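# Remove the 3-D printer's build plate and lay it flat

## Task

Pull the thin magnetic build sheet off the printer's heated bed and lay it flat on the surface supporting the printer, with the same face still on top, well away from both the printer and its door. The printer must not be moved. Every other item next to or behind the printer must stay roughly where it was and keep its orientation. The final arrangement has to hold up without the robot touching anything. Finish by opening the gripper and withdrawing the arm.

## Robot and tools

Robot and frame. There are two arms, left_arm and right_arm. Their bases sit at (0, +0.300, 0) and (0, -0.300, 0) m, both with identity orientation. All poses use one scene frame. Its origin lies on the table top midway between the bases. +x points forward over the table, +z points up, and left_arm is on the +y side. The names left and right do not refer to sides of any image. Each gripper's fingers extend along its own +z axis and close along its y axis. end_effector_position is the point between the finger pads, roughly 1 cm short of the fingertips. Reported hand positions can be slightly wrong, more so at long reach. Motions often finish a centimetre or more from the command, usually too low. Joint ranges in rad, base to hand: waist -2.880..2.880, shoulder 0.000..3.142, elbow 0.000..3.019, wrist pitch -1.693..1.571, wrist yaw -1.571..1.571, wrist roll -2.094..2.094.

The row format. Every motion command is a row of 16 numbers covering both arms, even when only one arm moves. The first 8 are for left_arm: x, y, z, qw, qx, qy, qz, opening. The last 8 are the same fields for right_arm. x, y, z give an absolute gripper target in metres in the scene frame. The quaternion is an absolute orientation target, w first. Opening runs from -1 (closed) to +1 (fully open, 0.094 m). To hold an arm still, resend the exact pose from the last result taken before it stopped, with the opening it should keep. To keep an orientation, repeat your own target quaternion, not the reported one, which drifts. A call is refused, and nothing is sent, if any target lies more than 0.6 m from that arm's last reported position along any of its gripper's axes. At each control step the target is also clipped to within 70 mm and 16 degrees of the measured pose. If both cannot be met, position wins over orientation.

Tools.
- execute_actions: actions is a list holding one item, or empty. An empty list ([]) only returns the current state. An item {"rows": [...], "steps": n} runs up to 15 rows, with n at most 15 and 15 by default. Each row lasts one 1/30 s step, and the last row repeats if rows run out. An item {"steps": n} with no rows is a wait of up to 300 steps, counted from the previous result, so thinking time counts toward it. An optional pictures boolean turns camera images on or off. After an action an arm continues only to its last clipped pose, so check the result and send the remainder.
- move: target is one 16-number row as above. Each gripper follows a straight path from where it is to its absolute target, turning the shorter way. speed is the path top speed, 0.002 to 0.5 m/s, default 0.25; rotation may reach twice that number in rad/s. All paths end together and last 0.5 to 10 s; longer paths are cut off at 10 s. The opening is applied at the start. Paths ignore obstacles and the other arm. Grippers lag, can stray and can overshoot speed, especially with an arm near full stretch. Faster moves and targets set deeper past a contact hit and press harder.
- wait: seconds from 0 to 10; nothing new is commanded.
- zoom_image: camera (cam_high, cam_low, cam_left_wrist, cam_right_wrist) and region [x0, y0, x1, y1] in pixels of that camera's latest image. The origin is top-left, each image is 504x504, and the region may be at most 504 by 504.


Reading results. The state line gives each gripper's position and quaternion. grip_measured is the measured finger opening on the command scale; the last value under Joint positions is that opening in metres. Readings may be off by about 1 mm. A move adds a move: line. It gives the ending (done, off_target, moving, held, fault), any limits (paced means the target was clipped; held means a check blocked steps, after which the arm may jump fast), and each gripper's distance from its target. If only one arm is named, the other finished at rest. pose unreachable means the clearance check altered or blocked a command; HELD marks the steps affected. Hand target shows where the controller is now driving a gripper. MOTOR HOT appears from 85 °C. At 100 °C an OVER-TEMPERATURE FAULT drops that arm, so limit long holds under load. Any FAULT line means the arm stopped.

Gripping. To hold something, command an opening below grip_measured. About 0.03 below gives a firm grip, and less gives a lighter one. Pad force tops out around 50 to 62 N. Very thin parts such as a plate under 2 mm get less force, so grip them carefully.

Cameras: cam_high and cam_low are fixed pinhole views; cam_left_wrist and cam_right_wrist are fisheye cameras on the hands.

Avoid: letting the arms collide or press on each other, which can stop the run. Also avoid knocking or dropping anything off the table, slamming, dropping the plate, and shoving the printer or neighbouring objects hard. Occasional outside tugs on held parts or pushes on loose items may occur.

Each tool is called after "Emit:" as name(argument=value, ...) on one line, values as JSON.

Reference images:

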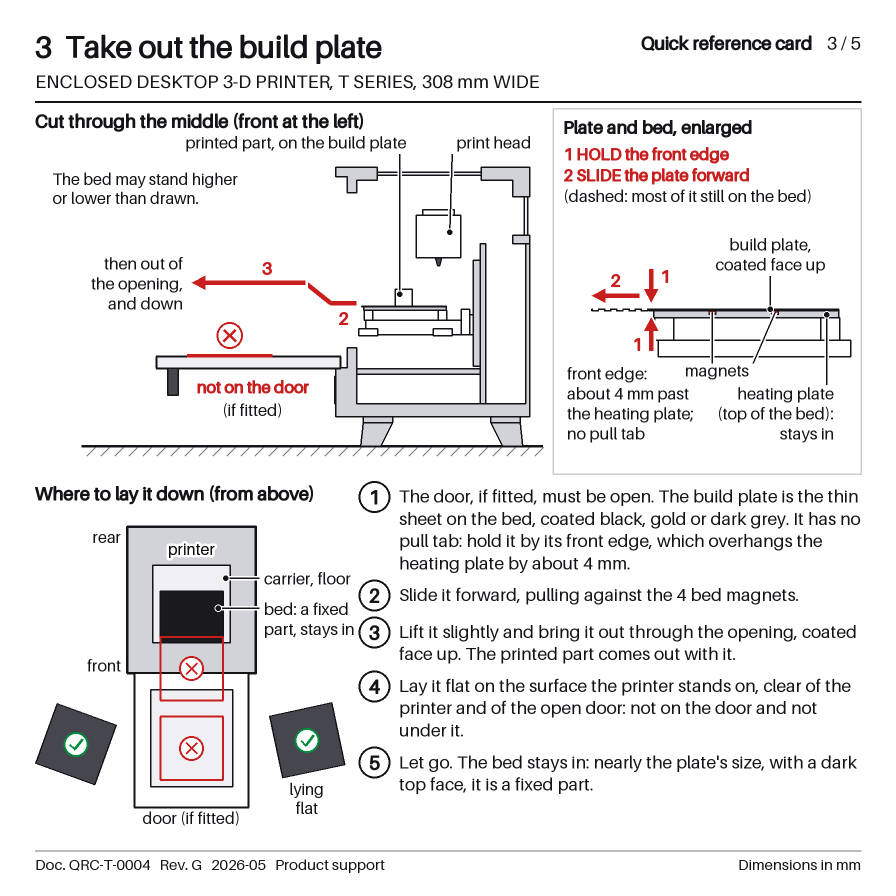

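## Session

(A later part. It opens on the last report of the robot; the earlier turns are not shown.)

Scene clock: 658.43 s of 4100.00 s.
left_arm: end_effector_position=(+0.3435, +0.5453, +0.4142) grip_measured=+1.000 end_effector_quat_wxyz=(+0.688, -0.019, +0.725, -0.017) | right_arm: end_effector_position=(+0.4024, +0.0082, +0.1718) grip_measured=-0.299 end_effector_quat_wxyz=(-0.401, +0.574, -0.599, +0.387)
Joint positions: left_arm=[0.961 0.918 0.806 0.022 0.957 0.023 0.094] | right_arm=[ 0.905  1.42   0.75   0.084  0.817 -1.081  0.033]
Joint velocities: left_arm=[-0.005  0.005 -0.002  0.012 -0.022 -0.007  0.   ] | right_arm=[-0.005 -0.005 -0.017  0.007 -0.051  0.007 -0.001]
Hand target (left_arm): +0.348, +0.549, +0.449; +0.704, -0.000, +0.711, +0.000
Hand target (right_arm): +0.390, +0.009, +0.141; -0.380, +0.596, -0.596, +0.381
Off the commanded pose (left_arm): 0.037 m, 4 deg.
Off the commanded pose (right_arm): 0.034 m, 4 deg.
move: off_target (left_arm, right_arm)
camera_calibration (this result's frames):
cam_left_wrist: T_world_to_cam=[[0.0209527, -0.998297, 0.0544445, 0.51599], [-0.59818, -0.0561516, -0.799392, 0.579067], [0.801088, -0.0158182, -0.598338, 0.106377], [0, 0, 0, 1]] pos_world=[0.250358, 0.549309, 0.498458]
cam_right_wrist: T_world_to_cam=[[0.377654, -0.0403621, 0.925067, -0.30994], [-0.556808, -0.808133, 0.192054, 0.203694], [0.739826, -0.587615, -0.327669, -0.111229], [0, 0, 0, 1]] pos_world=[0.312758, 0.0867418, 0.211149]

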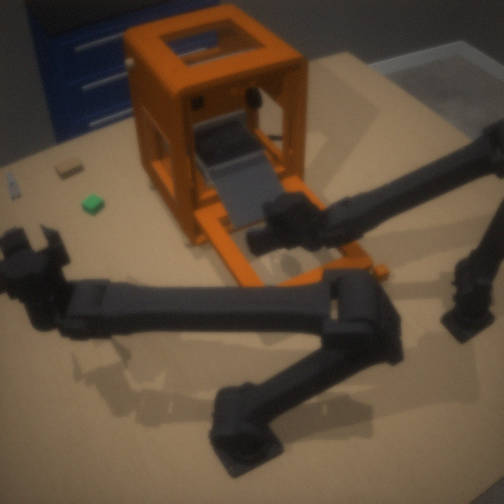

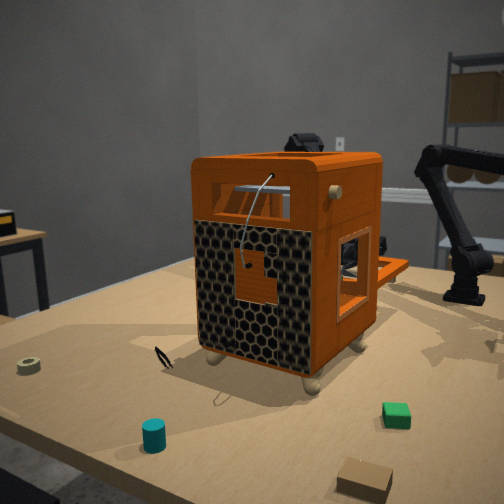

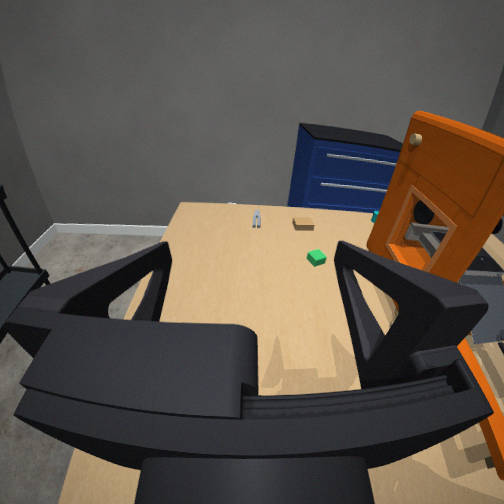

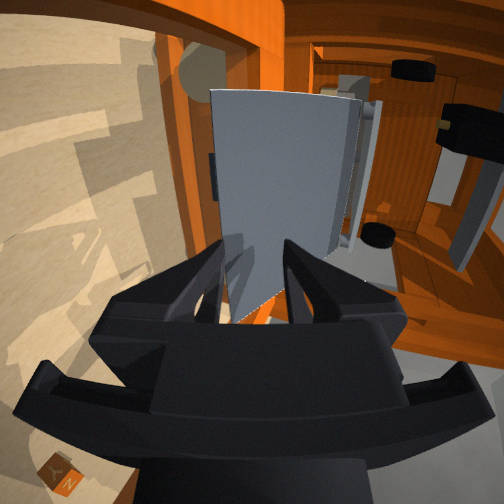

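Emit:
move(target=[0.35,0.55,0.45,0.704,0,0.711,0,1, 0.35,0.01,0.19,0.287,-0.646,0.646,-0.287,-0.5], speed=0.05)

Emit:
move(target=[0.35,0.55,0.45,0.704,0,0.711,0,1, 0.38,0.01,0.13,0.287,-0.646,0.646,-0.287,-0.5], speed=0.03)

Scene clock: 667.50 s of 4100.00 s.
left_arm: end_effector_position=(+0.3435, +0.5453, +0.4142) grip_measured=+1.000 end_effector_quat_wxyz=(+0.688, -0.019, +0.725, -0.017) | right_arm: end_effector_position=(+0.3463, -0.0071, +0.1689) grip_measured=-0.499 end_effector_quat_wxyz=(-0.264, +0.652, -0.646, +0.298)
Joint positions: left_arm=[0.961 0.918 0.806 0.022 0.957 0.023 0.094] | right_arm=[ 0.937  1.311  0.868 -0.599  0.658 -0.828  0.024]
Joint velocities: left_arm=[ 0.015  0.005  0.012 -0.002 -0.066  0.066  0.   ] | right_arm=[-0.005 -0.005  0.022 -0.027 -0.022 -0.022  0.001]
Hand target (left_arm): +0.348, +0.549, +0.449; +0.704, -0.000, +0.711, +0.000
Hand target (right_arm): +0.349, +0.008, +0.190; -0.285, +0.645, -0.648, +0.288
Off the commanded pose (left_arm): 0.037 m, 4 deg.
Off the commanded pose (right_arm): 0.027 m, 3 deg.
After step 90, 2.33 s passed at rest.
move: off_target (left_arm, right_arm)
camera_calibration (this result's frames):
cam_left_wrist: T_world_to_cam=[[0.0209527, -0.998297, 0.0544445, 0.51599], [-0.59818, -0.0561516, -0.799392, 0.579067], [0.801088, -0.0158182, -0.598338, 0.106377], [0, 0, 0, 1]] pos_world=[0.250358, 0.549309, 0.498458]
cam_right_wrist: T_world_to_cam=[[0.68417, 0.027273, 0.728812, -0.359195], [-0.436126, -0.785645, 0.438812, 0.0773043], [0.584555, -0.618076, -0.525621, 0.00728874], [0, 0, 0, 1]] pos_world=[0.275205, 0.0750351, 0.231695]

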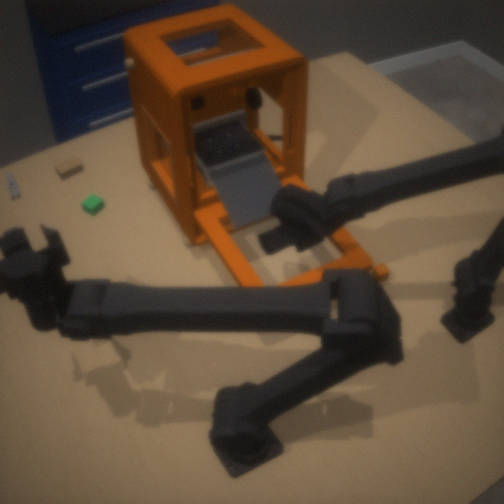

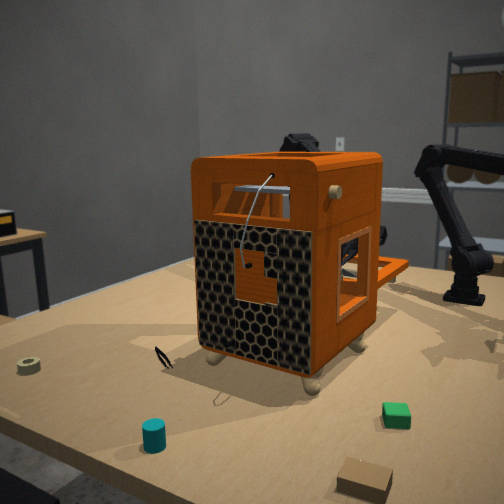

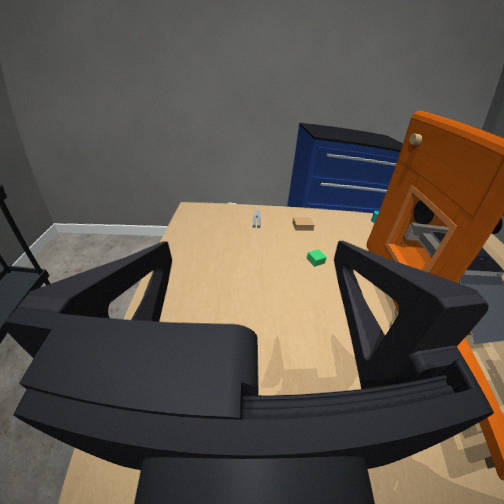

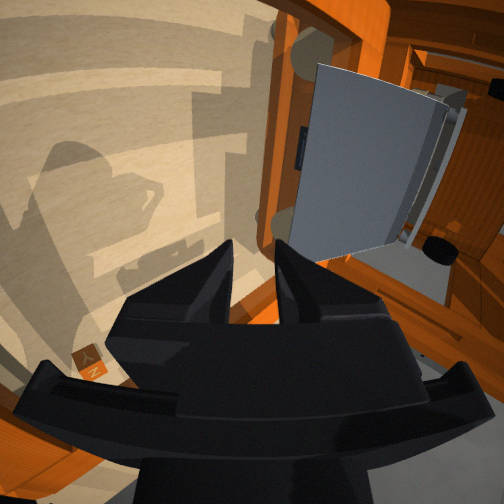

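Scene clock: 669.53 s of 4100.00 s.
left_arm: end_effector_position=(+0.3435, +0.5453, +0.4142) grip_measured=+1.000 end_effector_quat_wxyz=(+0.688, -0.019, +0.725, -0.017) | right_arm: end_effector_position=(+0.3760, +0.0147, +0.1670) grip_measured=-0.499 end_effector_quat_wxyz=(-0.323, +0.628, -0.647, +0.288)
Joint positions: left_arm=[0.961 0.918 0.806 0.022 0.957 0.023 0.094] | right_arm=[ 0.907  1.364  0.865 -0.391  0.635 -0.866  0.024]
Joint velocities: left_arm=[-0.005  0.005  0.007 -0.002 -0.022  0.007  0.   ] | right_arm=[ 0.005 -0.015  0.007  0.002 -0.081 -0.007 -0.   ]
Hand target (left_arm): +0.348, +0.549, +0.449; +0.704, -0.000, +0.711, +0.000
Hand target (right_arm): +0.377, +0.009, +0.131; -0.287, +0.646, -0.647, +0.286
Off the commanded pose (left_arm): 0.037 m, 4 deg.
Off the commanded pose (right_arm): 0.037 m, 5 deg.
move: off_target (left_arm, right_arm)
camera_calibration (this result's frames):
cam_left_wrist: T_world_to_cam=[[0.0209527, -0.998297, 0.0544445, 0.51599], [-0.59818, -0.0561516, -0.799392, 0.579067], [0.801088, -0.0158182, -0.598338, 0.106377], [0, 0, 0, 1]] pos_world=[0.250358, 0.549309, 0.498458]
cam_right_wrist: T_world_to_cam=[[0.626811, -0.044755, 0.777885, -0.364286], [-0.457956, -0.82887, 0.321327, 0.136673], [0.630385, -0.557649, -0.54004, -0.0133232], [0, 0, 0, 1]] pos_world=[0.299327, 0.0895505, 0.232261]

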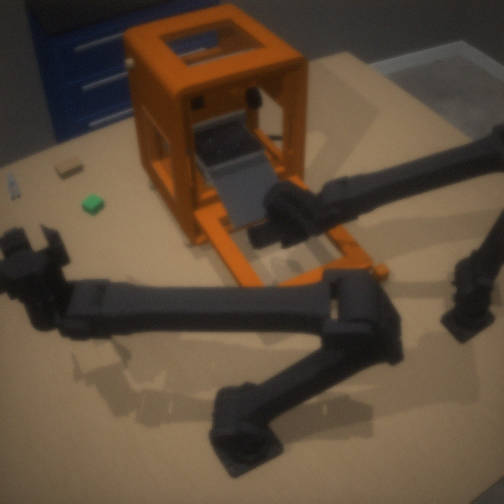

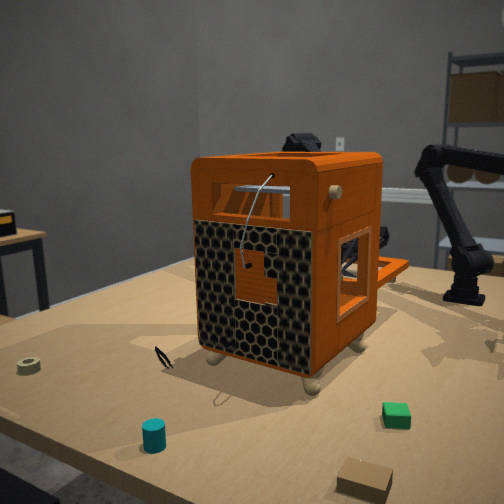

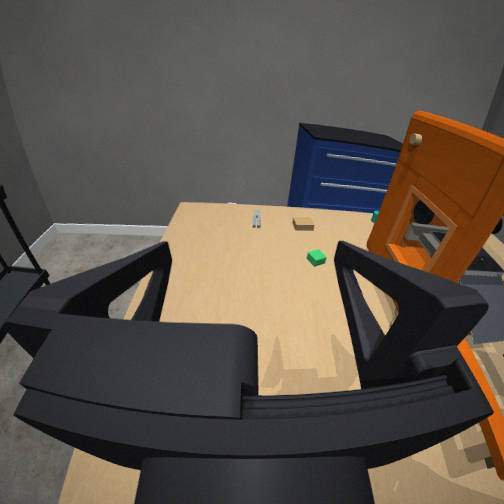

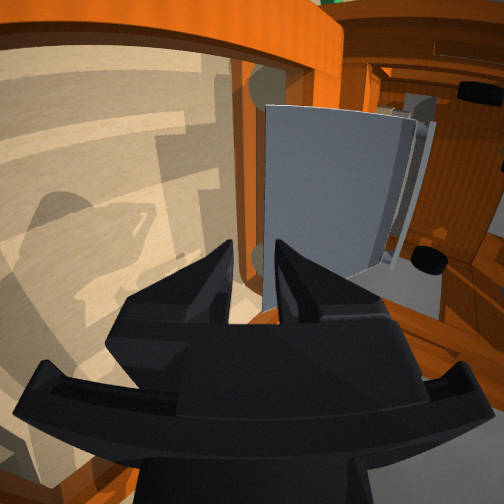

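Emit:
move(target=[0.35,0.55,0.45,0.704,0,0.711,0,1, 0.40,-0.08,0.22,0.47,-0.813,0.296,-0.171,-0.4], speed=0.06)

Emit:
move(target=[0.35,0.55,0.45,0.704,0,0.711,0,1, 0.46,-0.095,0.18,0.47,-0.813,0.296,-0.171,-0.4], speed=0.04)

Scene clock: 683.53 s of 4100.00 s.
left_arm: end_effector_position=(+0.3435, +0.5453, +0.4142) grip_measured=+1.000 end_effector_quat_wxyz=(+0.688, -0.019, +0.725, -0.017) | right_arm: end_effector_position=(+0.3892, -0.0764, +0.1997) grip_measured=-0.402 end_effector_quat_wxyz=(-0.463, +0.818, -0.309, +0.148)
Joint positions: left_arm=[0.961 0.918 0.806 0.022 0.957 0.023 0.094] | right_arm=[ 0.353  1.108  0.66  -0.18  -0.457 -1.831  0.028]
Joint velocities: left_arm=[-0.015 -0.005 -0.017  0.007 -0.081 -0.051  0.   ] | right_arm=[ 0.005 -0.015 -0.012  0.017 -0.066 -0.051  0.001]
Hand target (left_arm): +0.348, +0.549, +0.449; +0.704, -0.000, +0.711, +0.000
Hand target (right_arm): +0.399, -0.077, +0.219; -0.470, +0.814, -0.299, +0.164
Off the commanded pose (left_arm): 0.037 m, 4 deg.
Off the commanded pose (right_arm): 0.023 m, 3 deg.
After step 90, 3.37 s passed at rest.
move: off_target (left_arm, right_arm)
camera_calibration (this result's frames):
cam_left_wrist: T_world_to_cam=[[0.0209527, -0.998297, 0.0544445, 0.51599], [-0.59818, -0.0561516, -0.799392, 0.579067], [0.801088, -0.0158182, -0.598338, 0.106377], [0, 0, 0, 1]] pos_world=[0.250358, 0.549309, 0.498458]
cam_right_wrist: T_world_to_cam=[[0.367693, 0.38092, 0.848352, -0.282824], [0.310484, -0.910197, 0.274119, -0.239196], [0.876585, 0.162609, -0.452943, -0.112935], [0, 0, 0, 1]] pos_world=[0.277256, -0.0916182, 0.25435]

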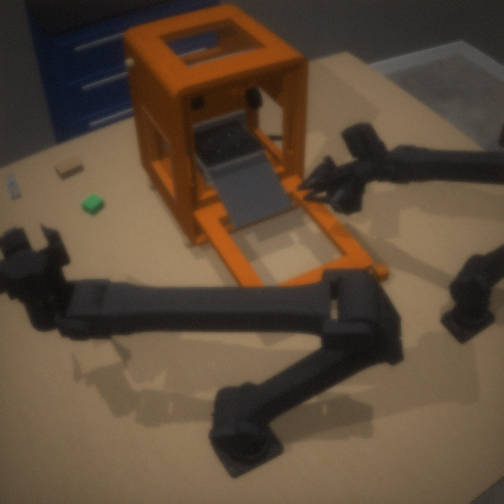

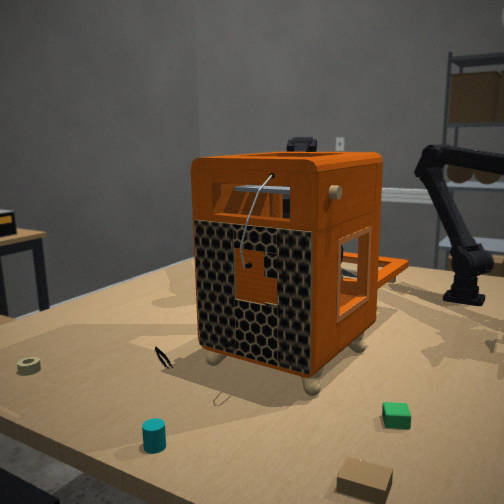

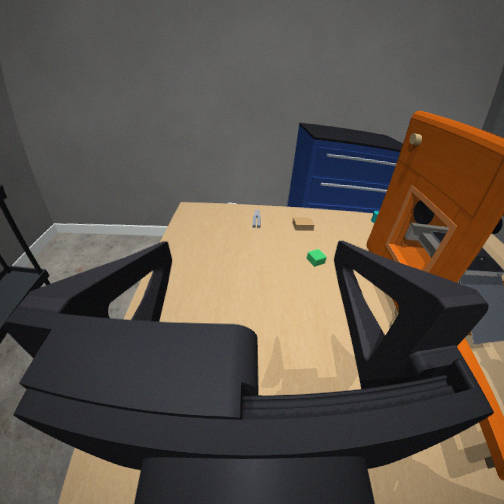

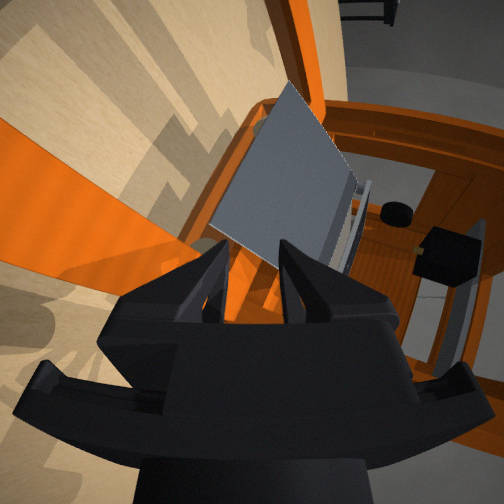

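Scene clock: 685.73 s of 4100.00 s.
left_arm: end_effector_position=(+0.3435, +0.5453, +0.4142) grip_measured=+1.000 end_effector_quat_wxyz=(+0.688, -0.019, +0.725, -0.017) | right_arm: end_effector_position=(+0.4430, -0.0893, +0.1779) grip_measured=-0.402 end_effector_quat_wxyz=(-0.474, +0.814, -0.297, +0.158)
Joint positions: left_arm=[0.961 0.918 0.806 0.022 0.957 0.023 0.094] | right_arm=[ 0.264  1.287  0.719 -0.056 -0.54  -1.898  0.028]
Joint velocities: left_arm=[-0.005 -0.005  0.002 -0.007  0.037 -0.022  0.   ] | right_arm=[ 0.005 -0.015  0.012 -0.007  0.007  0.007 -0.001]
Hand target (left_arm): +0.348, +0.549, +0.449; +0.704, -0.000, +0.711, +0.000
Hand target (right_arm): +0.459, -0.095, +0.181; -0.471, +0.813, -0.296, +0.170
Off the commanded pose (left_arm): 0.037 m, 4 deg.
Off the commanded pose (right_arm): 0.018 m, 2 deg.
move: off_target (left_arm, right_arm)
camera_calibration (this result's frames):
cam_left_wrist: T_world_to_cam=[[0.0209527, -0.998297, 0.0544445, 0.51599], [-0.59818, -0.0561516, -0.799392, 0.579067], [0.801088, -0.0158182, -0.598338, 0.106377], [0, 0, 0, 1]] pos_world=[0.250358, 0.549309, 0.498458]
cam_right_wrist: T_world_to_cam=[[0.333735, 0.375081, 0.864833, -0.267518], [0.312552, -0.909564, 0.273869, -0.262473], [0.889344, 0.178906, -0.420785, -0.177766], [0, 0, 0, 1]] pos_world=[0.329412, -0.106592, 0.22844]

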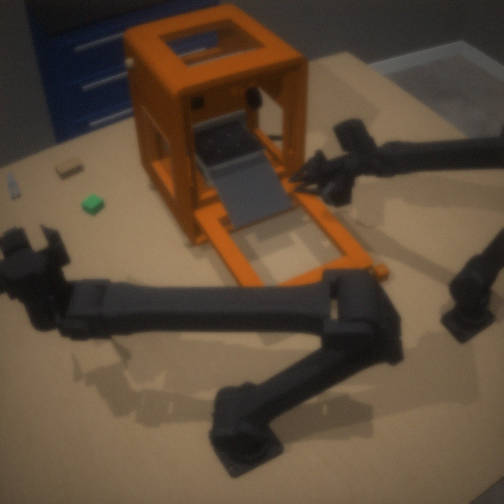

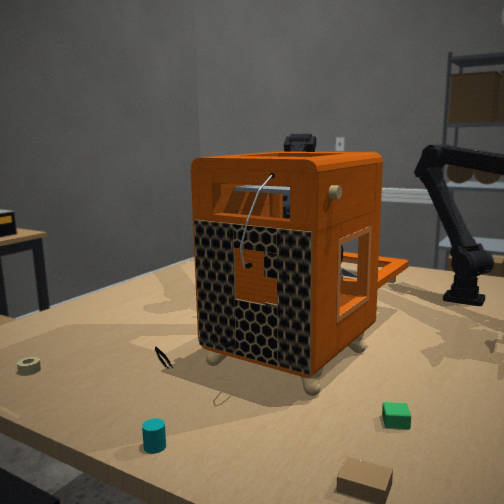

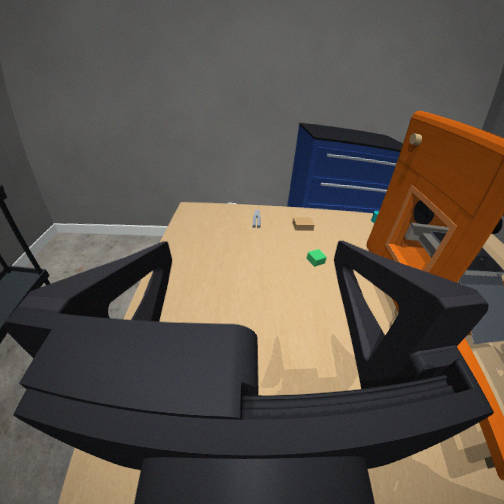

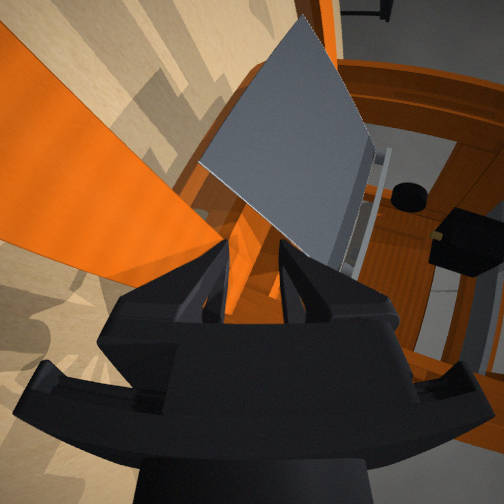

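Emit:
move(target=[0.35,0.55,0.45,0.704,0,0.711,0,1, 0.47,-0.047,0.16,0.47,-0.813,0.296,-0.171,-0.4], speed=0.025)

Scene clock: 690.50 s of 4100.00 s.
left_arm: end_effector_position=(+0.3435, +0.5453, +0.4142) grip_measured=+1.000 end_effector_quat_wxyz=(+0.688, -0.019, +0.725, -0.017) | right_arm: end_effector_position=(+0.4668, -0.0586, +0.1776) grip_measured=-0.402 end_effector_quat_wxyz=(-0.479, +0.807, -0.289, +0.190)
Joint positions: left_arm=[0.961 0.918 0.806 0.022 0.957 0.023 0.094] | right_arm=[ 0.336  1.366  0.758  0.059 -0.449 -1.864  0.028]
Joint velocities: left_arm=[ 0.005  0.005  0.007  0.002 -0.066 -0.051  0.   ] | right_arm=[-0.005  0.005 -0.007  0.012 -0.022  0.007 -0.001]
Hand target (left_arm): +0.348, +0.549, +0.449; +0.704, -0.000, +0.711, +0.000
Hand target (right_arm): +0.469, -0.048, +0.160; -0.470, +0.814, -0.296, +0.172
Off the commanded pose (left_arm): 0.037 m, 4 deg.
Off the commanded pose (right_arm): 0.021 m, 3 deg.
move: off_target (left_arm, right_arm)
camera_calibration (this result's frames):
cam_left_wrist: T_world_to_cam=[[0.0209527, -0.998297, 0.0544445, 0.51599], [-0.59818, -0.0561516, -0.799392, 0.579067], [0.801088, -0.0158182, -0.598338, 0.106377], [0, 0, 0, 1]] pos_world=[0.250358, 0.549309, 0.498458]
cam_right_wrist: T_world_to_cam=[[0.284033, 0.375102, 0.882396, -0.266671], [0.275498, -0.913419, 0.29961, -0.229357], [0.918382, 0.158, -0.362781, -0.229638], [0, 0, 0, 1]] pos_world=[0.349826, -0.0731872, 0.220719]

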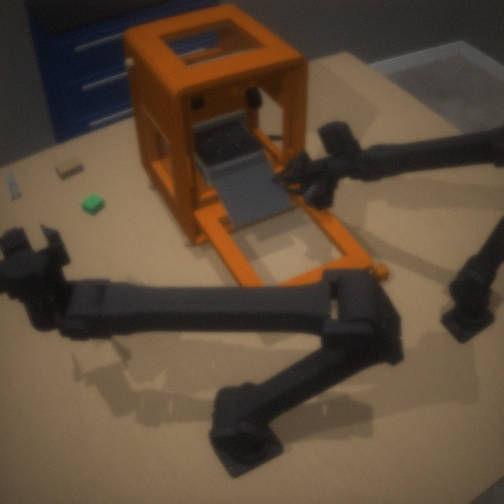

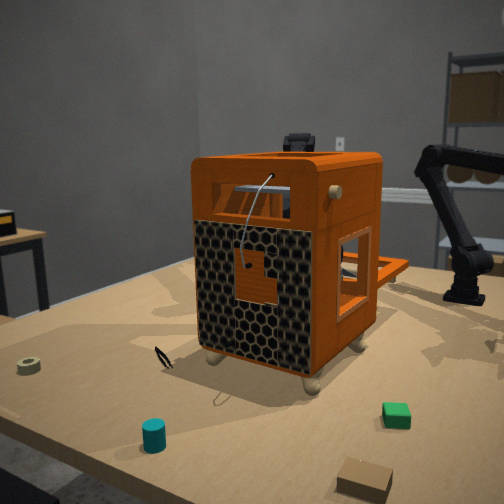

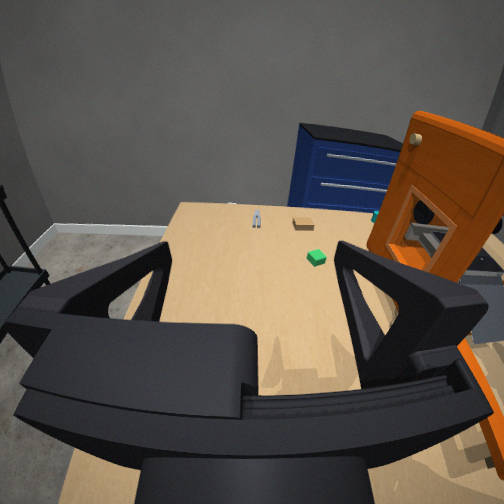

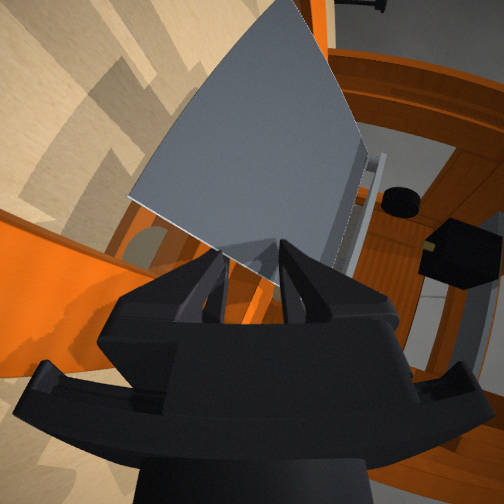

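Emit:
move(target=[0.35,0.55,0.45,0.704,0,0.711,0,1, 0.475,-0.03,0.168,0.47,-0.813,0.296,-0.171,-0.4], speed=0.02)

Emit:
move(target=[0.35,0.55,0.45,0.704,0,0.711,0,1, 0.475,-0.03,0.172,0.47,-0.813,0.296,-0.171,-1], speed=0.02)

Scene clock: 694.93 s of 4100.00 s.
left_arm: end_effector_position=(+0.3435, +0.5453, +0.4142) grip_measured=+1.000 end_effector_quat_wxyz=(+0.688, -0.019, +0.725, -0.017) | right_arm: end_effector_position=(+0.4713, -0.0425, +0.1783) grip_measured=-0.402 end_effector_quat_wxyz=(-0.476, +0.808, -0.289, +0.190)
Joint positions: left_arm=[0.961 0.918 0.806 0.022 0.957 0.023 0.094] | right_arm=[ 0.371  1.39   0.785  0.06  -0.416 -1.847  0.028]
Joint velocities: left_arm=[-0.005 -0.005 -0.017 -0.007  0.007  0.037  0.   ] | right_arm=[ 0.005 -0.015  0.007 -0.002 -0.066 -0.022  0.001]
Hand target (left_arm): +0.348, +0.549, +0.449; +0.704, -0.000, +0.711, +0.000
Hand target (right_arm): +0.474, -0.031, +0.168; -0.470, +0.814, -0.296, +0.172
Off the commanded pose (left_arm): 0.037 m, 4 deg.
Off the commanded pose (right_arm): 0.017 m, 2 deg.
move: off_target (left_arm, right_arm)
camera_calibration (this result's frames):
cam_left_wrist: T_world_to_cam=[[0.0209527, -0.998297, 0.0544445, 0.51599], [-0.59818, -0.0561516, -0.799392, 0.579067], [0.801088, -0.0158182, -0.598338, 0.106377], [0, 0, 0, 1]] pos_world=[0.250358, 0.549309, 0.498458]
cam_right_wrist: T_world_to_cam=[[0.286226, 0.37879, 0.88011, -0.275105], [0.275383, -0.912306, 0.303087, -0.216623], [0.917736, 0.155616, -0.365438, -0.235354], [0, 0, 0, 1]] pos_world=[0.35439, -0.056794, 0.221771]

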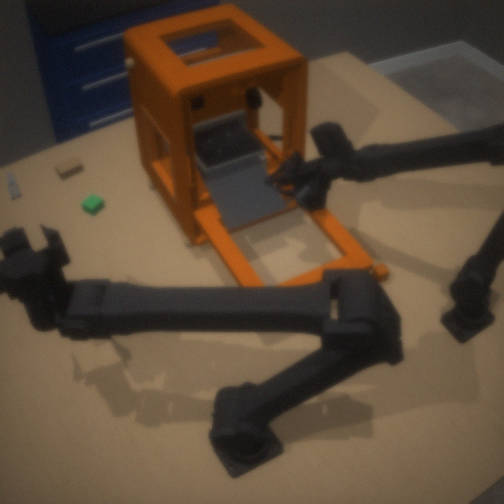

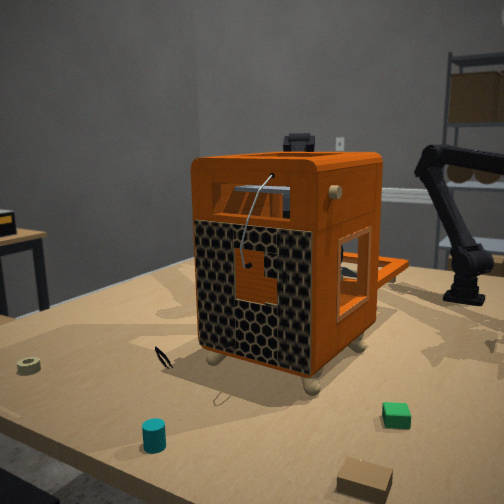

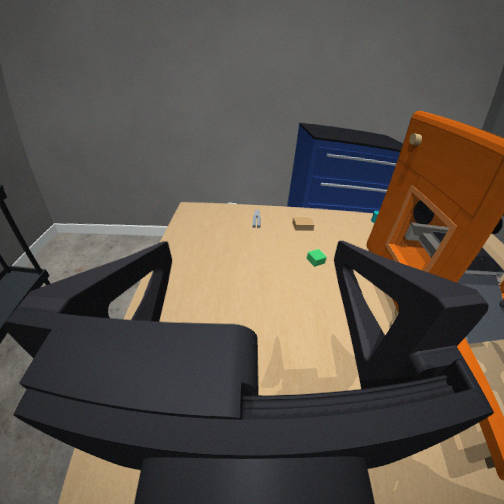

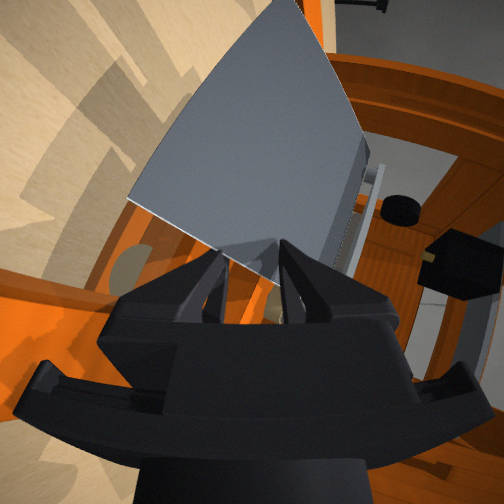

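Scene clock: 697.03 s of 4100.00 s.
left_arm: end_effector_position=(+0.3435, +0.5453, +0.4142) grip_measured=+1.000 end_effector_quat_wxyz=(+0.688, -0.019, +0.725, -0.017) | right_arm: end_effector_position=(+0.4732, -0.0327, +0.2146) grip_measured=-0.943 end_effector_quat_wxyz=(-0.502, +0.797, -0.261, +0.211)
Joint positions: left_arm=[0.961 0.918 0.806 0.022 0.957 0.023 0.094] | right_arm=[ 0.383  1.351  0.809  0.079 -0.429 -1.859  0.003]
Joint velocities: left_arm=[-0.005 -0.015 -0.007  0.002 -0.022  0.037  0.   ] | right_arm=[-0.015 -0.005  0.007 -0.007  0.007 -0.007  0.001]
Hand target (left_arm): +0.348, +0.549, +0.449; +0.704, -0.000, +0.711, +0.000
Hand target (right_arm): +0.472, -0.032, +0.173; -0.470, +0.813, -0.296, +0.173
Off the commanded pose (left_arm): 0.037 m, 4 deg.
Off the commanded pose (right_arm): 0.043 m, 7 deg.
move: off_target (left_arm, right_arm)
camera_calibration (this result's frames):
cam_left_wrist: T_world_to_cam=[[0.0209527, -0.998297, 0.0544445, 0.51599], [-0.59818, -0.0561516, -0.799392, 0.579067], [0.801088, -0.0158182, -0.598338, 0.106377], [0, 0, 0, 1]] pos_world=[0.250358, 0.549309, 0.498458]
cam_right_wrist: T_world_to_cam=[[0.203277, 0.360109, 0.910494, -0.279148], [0.276938, -0.913084, 0.299304, -0.219185], [0.93914, 0.191309, -0.285337, -0.251536], [0, 0, 0, 1]] pos_world=[0.353672, -0.0514901, 0.247993]

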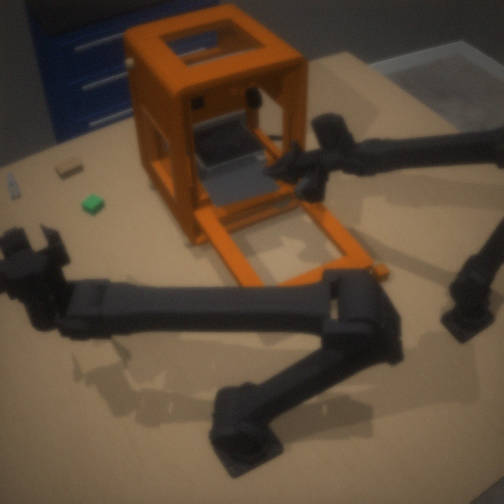

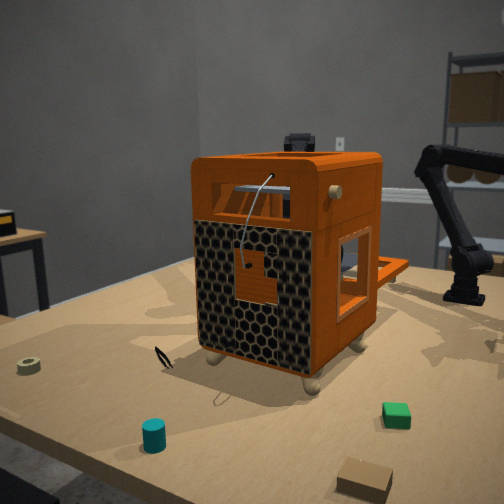

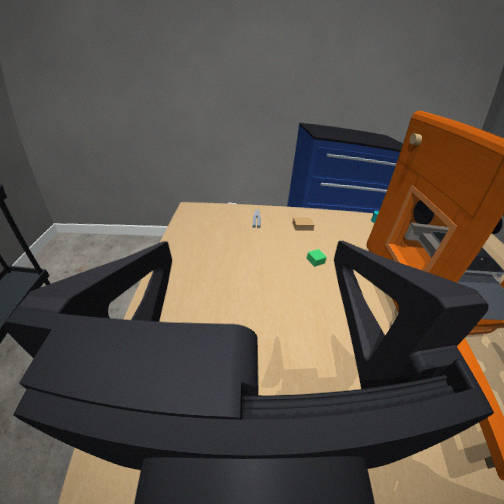

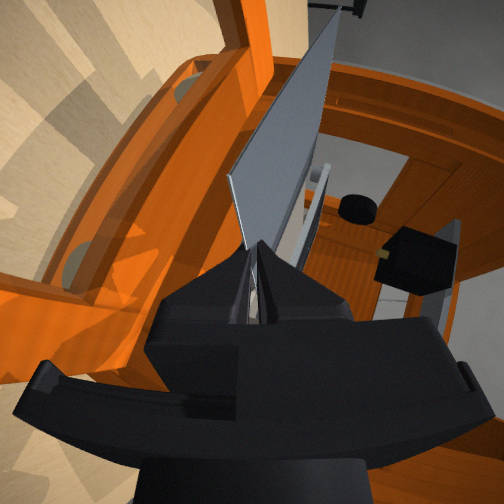

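Emit:
move(target=[0.35,0.55,0.45,0.704,0,0.711,0,1, 0.33,-0.035,0.215,0.49,-0.805,0.275,-0.195,-1], speed=0.03)

Scene clock: 704.30 s of 4100.00 s.
left_arm: end_effector_position=(+0.3435, +0.5453, +0.4142) grip_measured=+1.000 end_effector_quat_wxyz=(+0.688, -0.019, +0.725, -0.017) | right_arm: end_effector_position=(+0.3362, -0.0401, +0.2145) grip_measured=-0.978 end_effector_quat_wxyz=(-0.488, +0.803, -0.272, +0.207)
Joint positions: left_arm=[0.961 0.918 0.806 0.022 0.957 0.023 0.094] | right_arm=[ 0.555  0.959  0.538 -0.05  -0.259 -1.775  0.001]
Joint velocities: left_arm=[-0.015  0.005  0.017  0.002 -0.051 -0.007  0.   ] | right_arm=[-0.015  0.005 -0.012  0.012 -0.051 -0.095 -0.   ]
Hand target (left_arm): +0.348, +0.549, +0.449; +0.704, -0.000, +0.711, +0.000
Hand target (right_arm): +0.331, -0.036, +0.214; -0.488, +0.805, -0.274, +0.196
Off the commanded pose (left_arm): 0.037 m, 4 deg.
Off the commanded pose (right_arm): 0.008 m, 1 deg.
move: off_target (left_arm)
camera_calibration (this result's frames):
cam_left_wrist: T_world_to_cam=[[0.0209527, -0.998297, 0.0544445, 0.51599], [-0.59818, -0.0561516, -0.799392, 0.579067], [0.801088, -0.0158182, -0.598338, 0.106377], [0, 0, 0, 1]] pos_world=[0.250358, 0.549309, 0.498458]
cam_right_wrist: T_world_to_cam=[[0.234703, 0.375971, 0.896415, -0.255487], [0.271966, -0.910744, 0.310773, -0.188638], [0.933247, 0.170855, -0.316005, -0.113722], [0, 0, 0, 1]] pos_world=[0.217398, -0.0563157, 0.251709]

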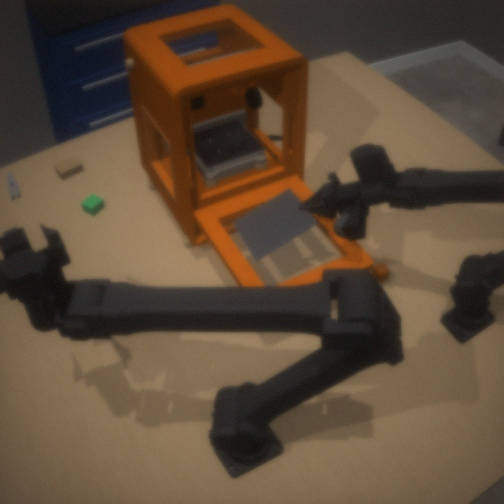

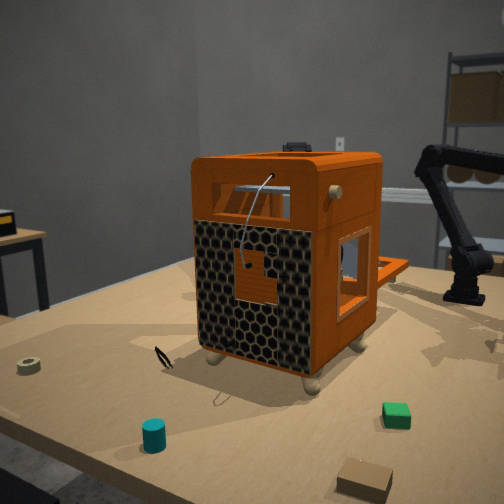

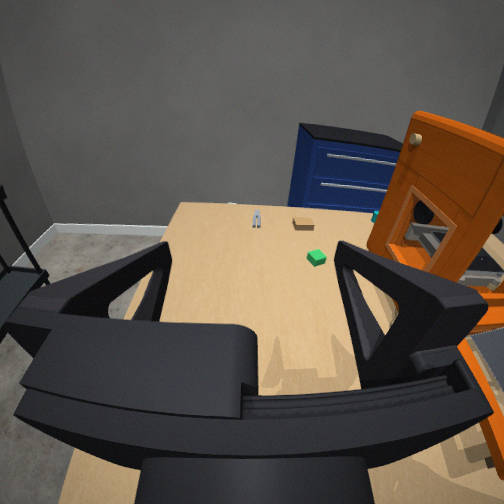

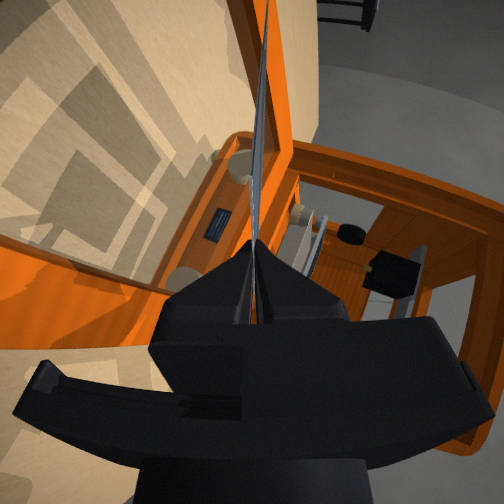

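Emit:
move(target=[0.35,0.55,0.45,0.704,0,0.711,0,1, 0.26,-0.10,0.29,0.49,-0.805,0.275,-0.195,-1], speed=0.05)

Emit:
move(target=[0.35,0.55,0.45,0.704,0,0.711,0,1, 0.30,-0.37,0.25,0.44,-0.628,0.527,-0.369,-1], speed=0.06)

Scene clock: 711.27 s of 4100.00 s.
left_arm: end_effector_position=(+0.3435, +0.5453, +0.4142) grip_measured=+1.000 end_effector_quat_wxyz=(+0.688, -0.019, +0.725, -0.017) | right_arm: end_effector_position=(+0.2533, -0.1001, +0.2517) grip_measured=-0.978 end_effector_quat_wxyz=(-0.470, +0.817, -0.287, +0.172)
Joint positions: left_arm=[0.961 0.918 0.806 0.022 0.957 0.023 0.094] | right_arm=[ 0.494  0.553  0.526 -0.53  -0.333 -1.785  0.001]
Joint velocities: left_arm=[-0.005 -0.005 -0.002 -0.002  0.007  0.022  0.   ] | right_arm=[-0.005  0.015 -0.022 -0.017 -0.022  0.007  0.001]
Hand target (left_arm): +0.348, +0.549, +0.449; +0.704, -0.000, +0.711, +0.000
Hand target (right_arm): +0.260, -0.100, +0.289; -0.490, +0.804, -0.275, +0.195
Off the commanded pose (left_arm): 0.037 m, 4 deg.
Off the commanded pose (right_arm): 0.039 m, 4 deg.
After step 90, 1.20 s passed at rest.
move: off_target (left_arm, right_arm)
camera_calibration (this result's frames):
cam_left_wrist: T_world_to_cam=[[0.0209527, -0.998297, 0.0544445, 0.51599], [-0.59818, -0.0561516, -0.799392, 0.579067], [0.801088, -0.0158182, -0.598338, 0.106377], [0, 0, 0, 1]] pos_world=[0.250358, 0.549309, 0.498458]
cam_right_wrist: T_world_to_cam=[[0.30783, 0.393686, 0.866171, -0.255886], [0.305848, -0.903003, 0.301731, -0.237864], [0.900943, 0.172035, -0.398379, 0.0146398], [0, 0, 0, 1]] pos_world=[0.13833, -0.116572, 0.299244]

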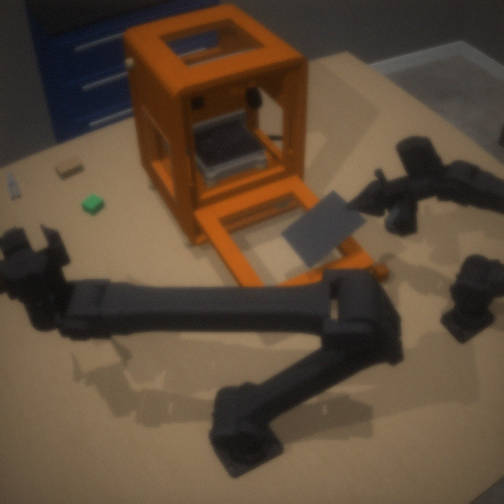

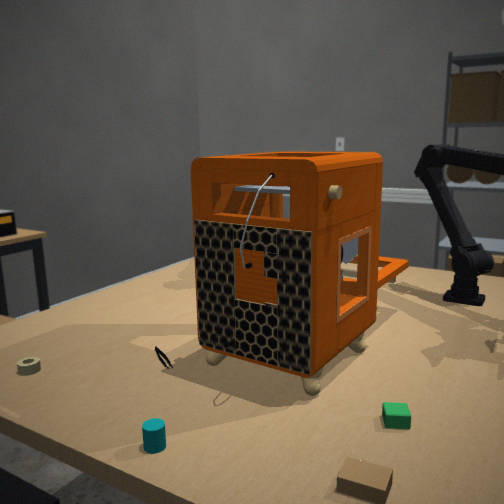

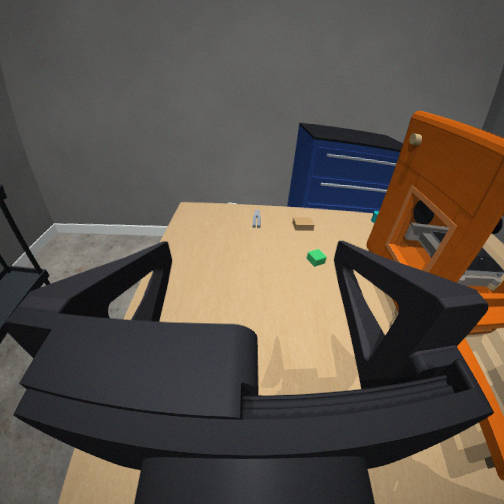

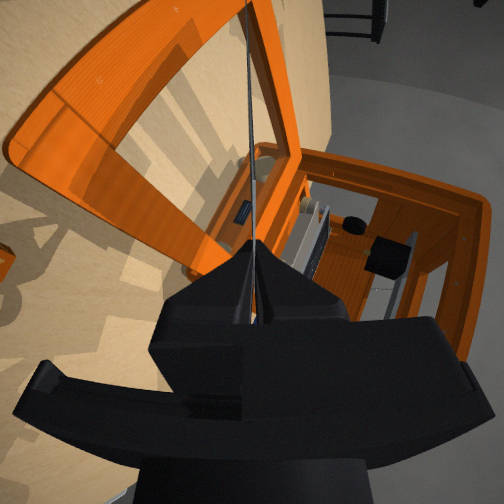

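Scene clock: 717.67 s of 4100.00 s.
left_arm: end_effector_position=(+0.3435, +0.5453, +0.4142) grip_measured=+1.000 end_effector_quat_wxyz=(+0.688, -0.019, +0.725, -0.017) | right_arm: end_effector_position=(+0.2988, -0.3615, +0.2368) grip_measured=-0.978 end_effector_quat_wxyz=(-0.445, +0.628, -0.533, +0.351)
Joint positions: left_arm=[0.961 0.918 0.806 0.022 0.957 0.023 0.094] | right_arm=[-0.581  0.51   0.402 -0.385 -0.718 -1.875  0.001]
Joint velocities: left_arm=[-0.005 -0.005 -0.012 -0.012  0.007 -0.007  0.   ] | right_arm=[-0.005 -0.005 -0.007  0.007 -0.051  0.007 -0.001]
Hand target (left_arm): +0.348, +0.549, +0.449; +0.704, -0.000, +0.711, +0.000
Hand target (right_arm): +0.302, -0.366, +0.250; -0.451, +0.621, -0.527, +0.365
Off the commanded pose (left_arm): 0.037 m, 4 deg.
Off the commanded pose (right_arm): 0.016 m, 2 deg.
move: off_target (left_arm, right_arm)
camera_calibration (this result's frames):
cam_left_wrist: T_world_to_cam=[[0.0209527, -0.998297, 0.0544445, 0.51599], [-0.59818, -0.0561516, -0.799392, 0.579067], [0.801088, -0.0158182, -0.598338, 0.106377], [0, 0, 0, 1]] pos_world=[0.250358, 0.549309, 0.498458]
cam_right_wrist: T_world_to_cam=[[0.356741, 0.0359514, 0.933511, -0.313991], [-0.385516, -0.904541, 0.182161, -0.248975], [0.850948, -0.424868, -0.308827, -0.209335], [0, 0, 0, 1]] pos_world=[0.194163, -0.302859, 0.273819]

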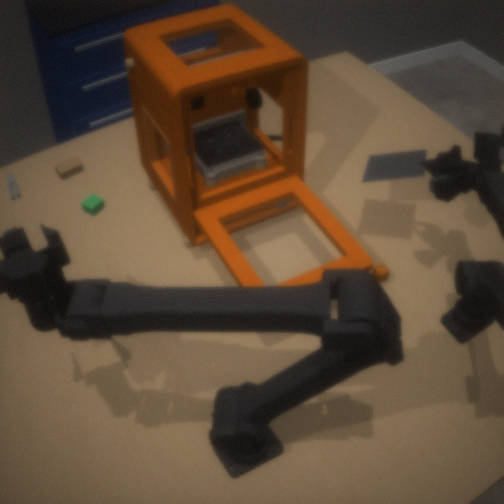

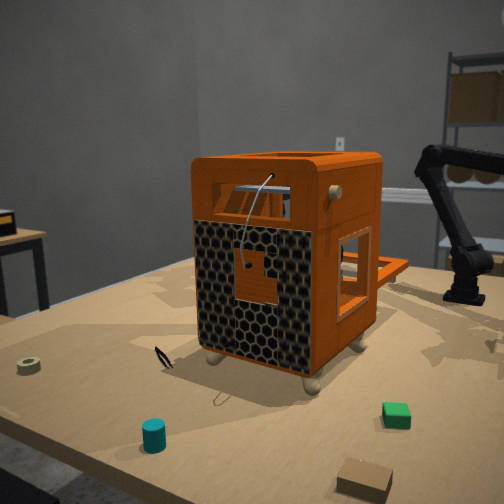

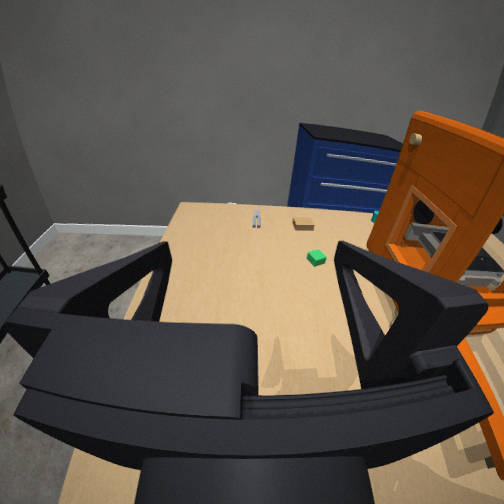

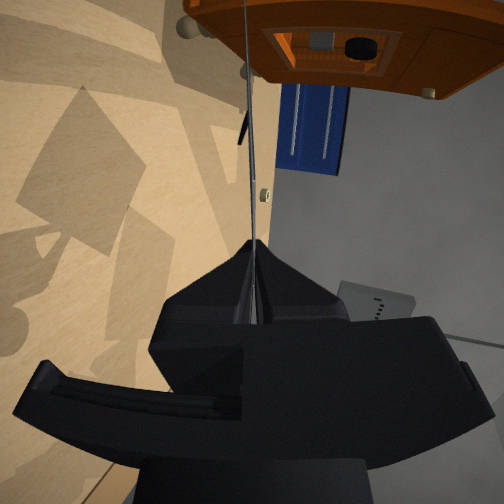

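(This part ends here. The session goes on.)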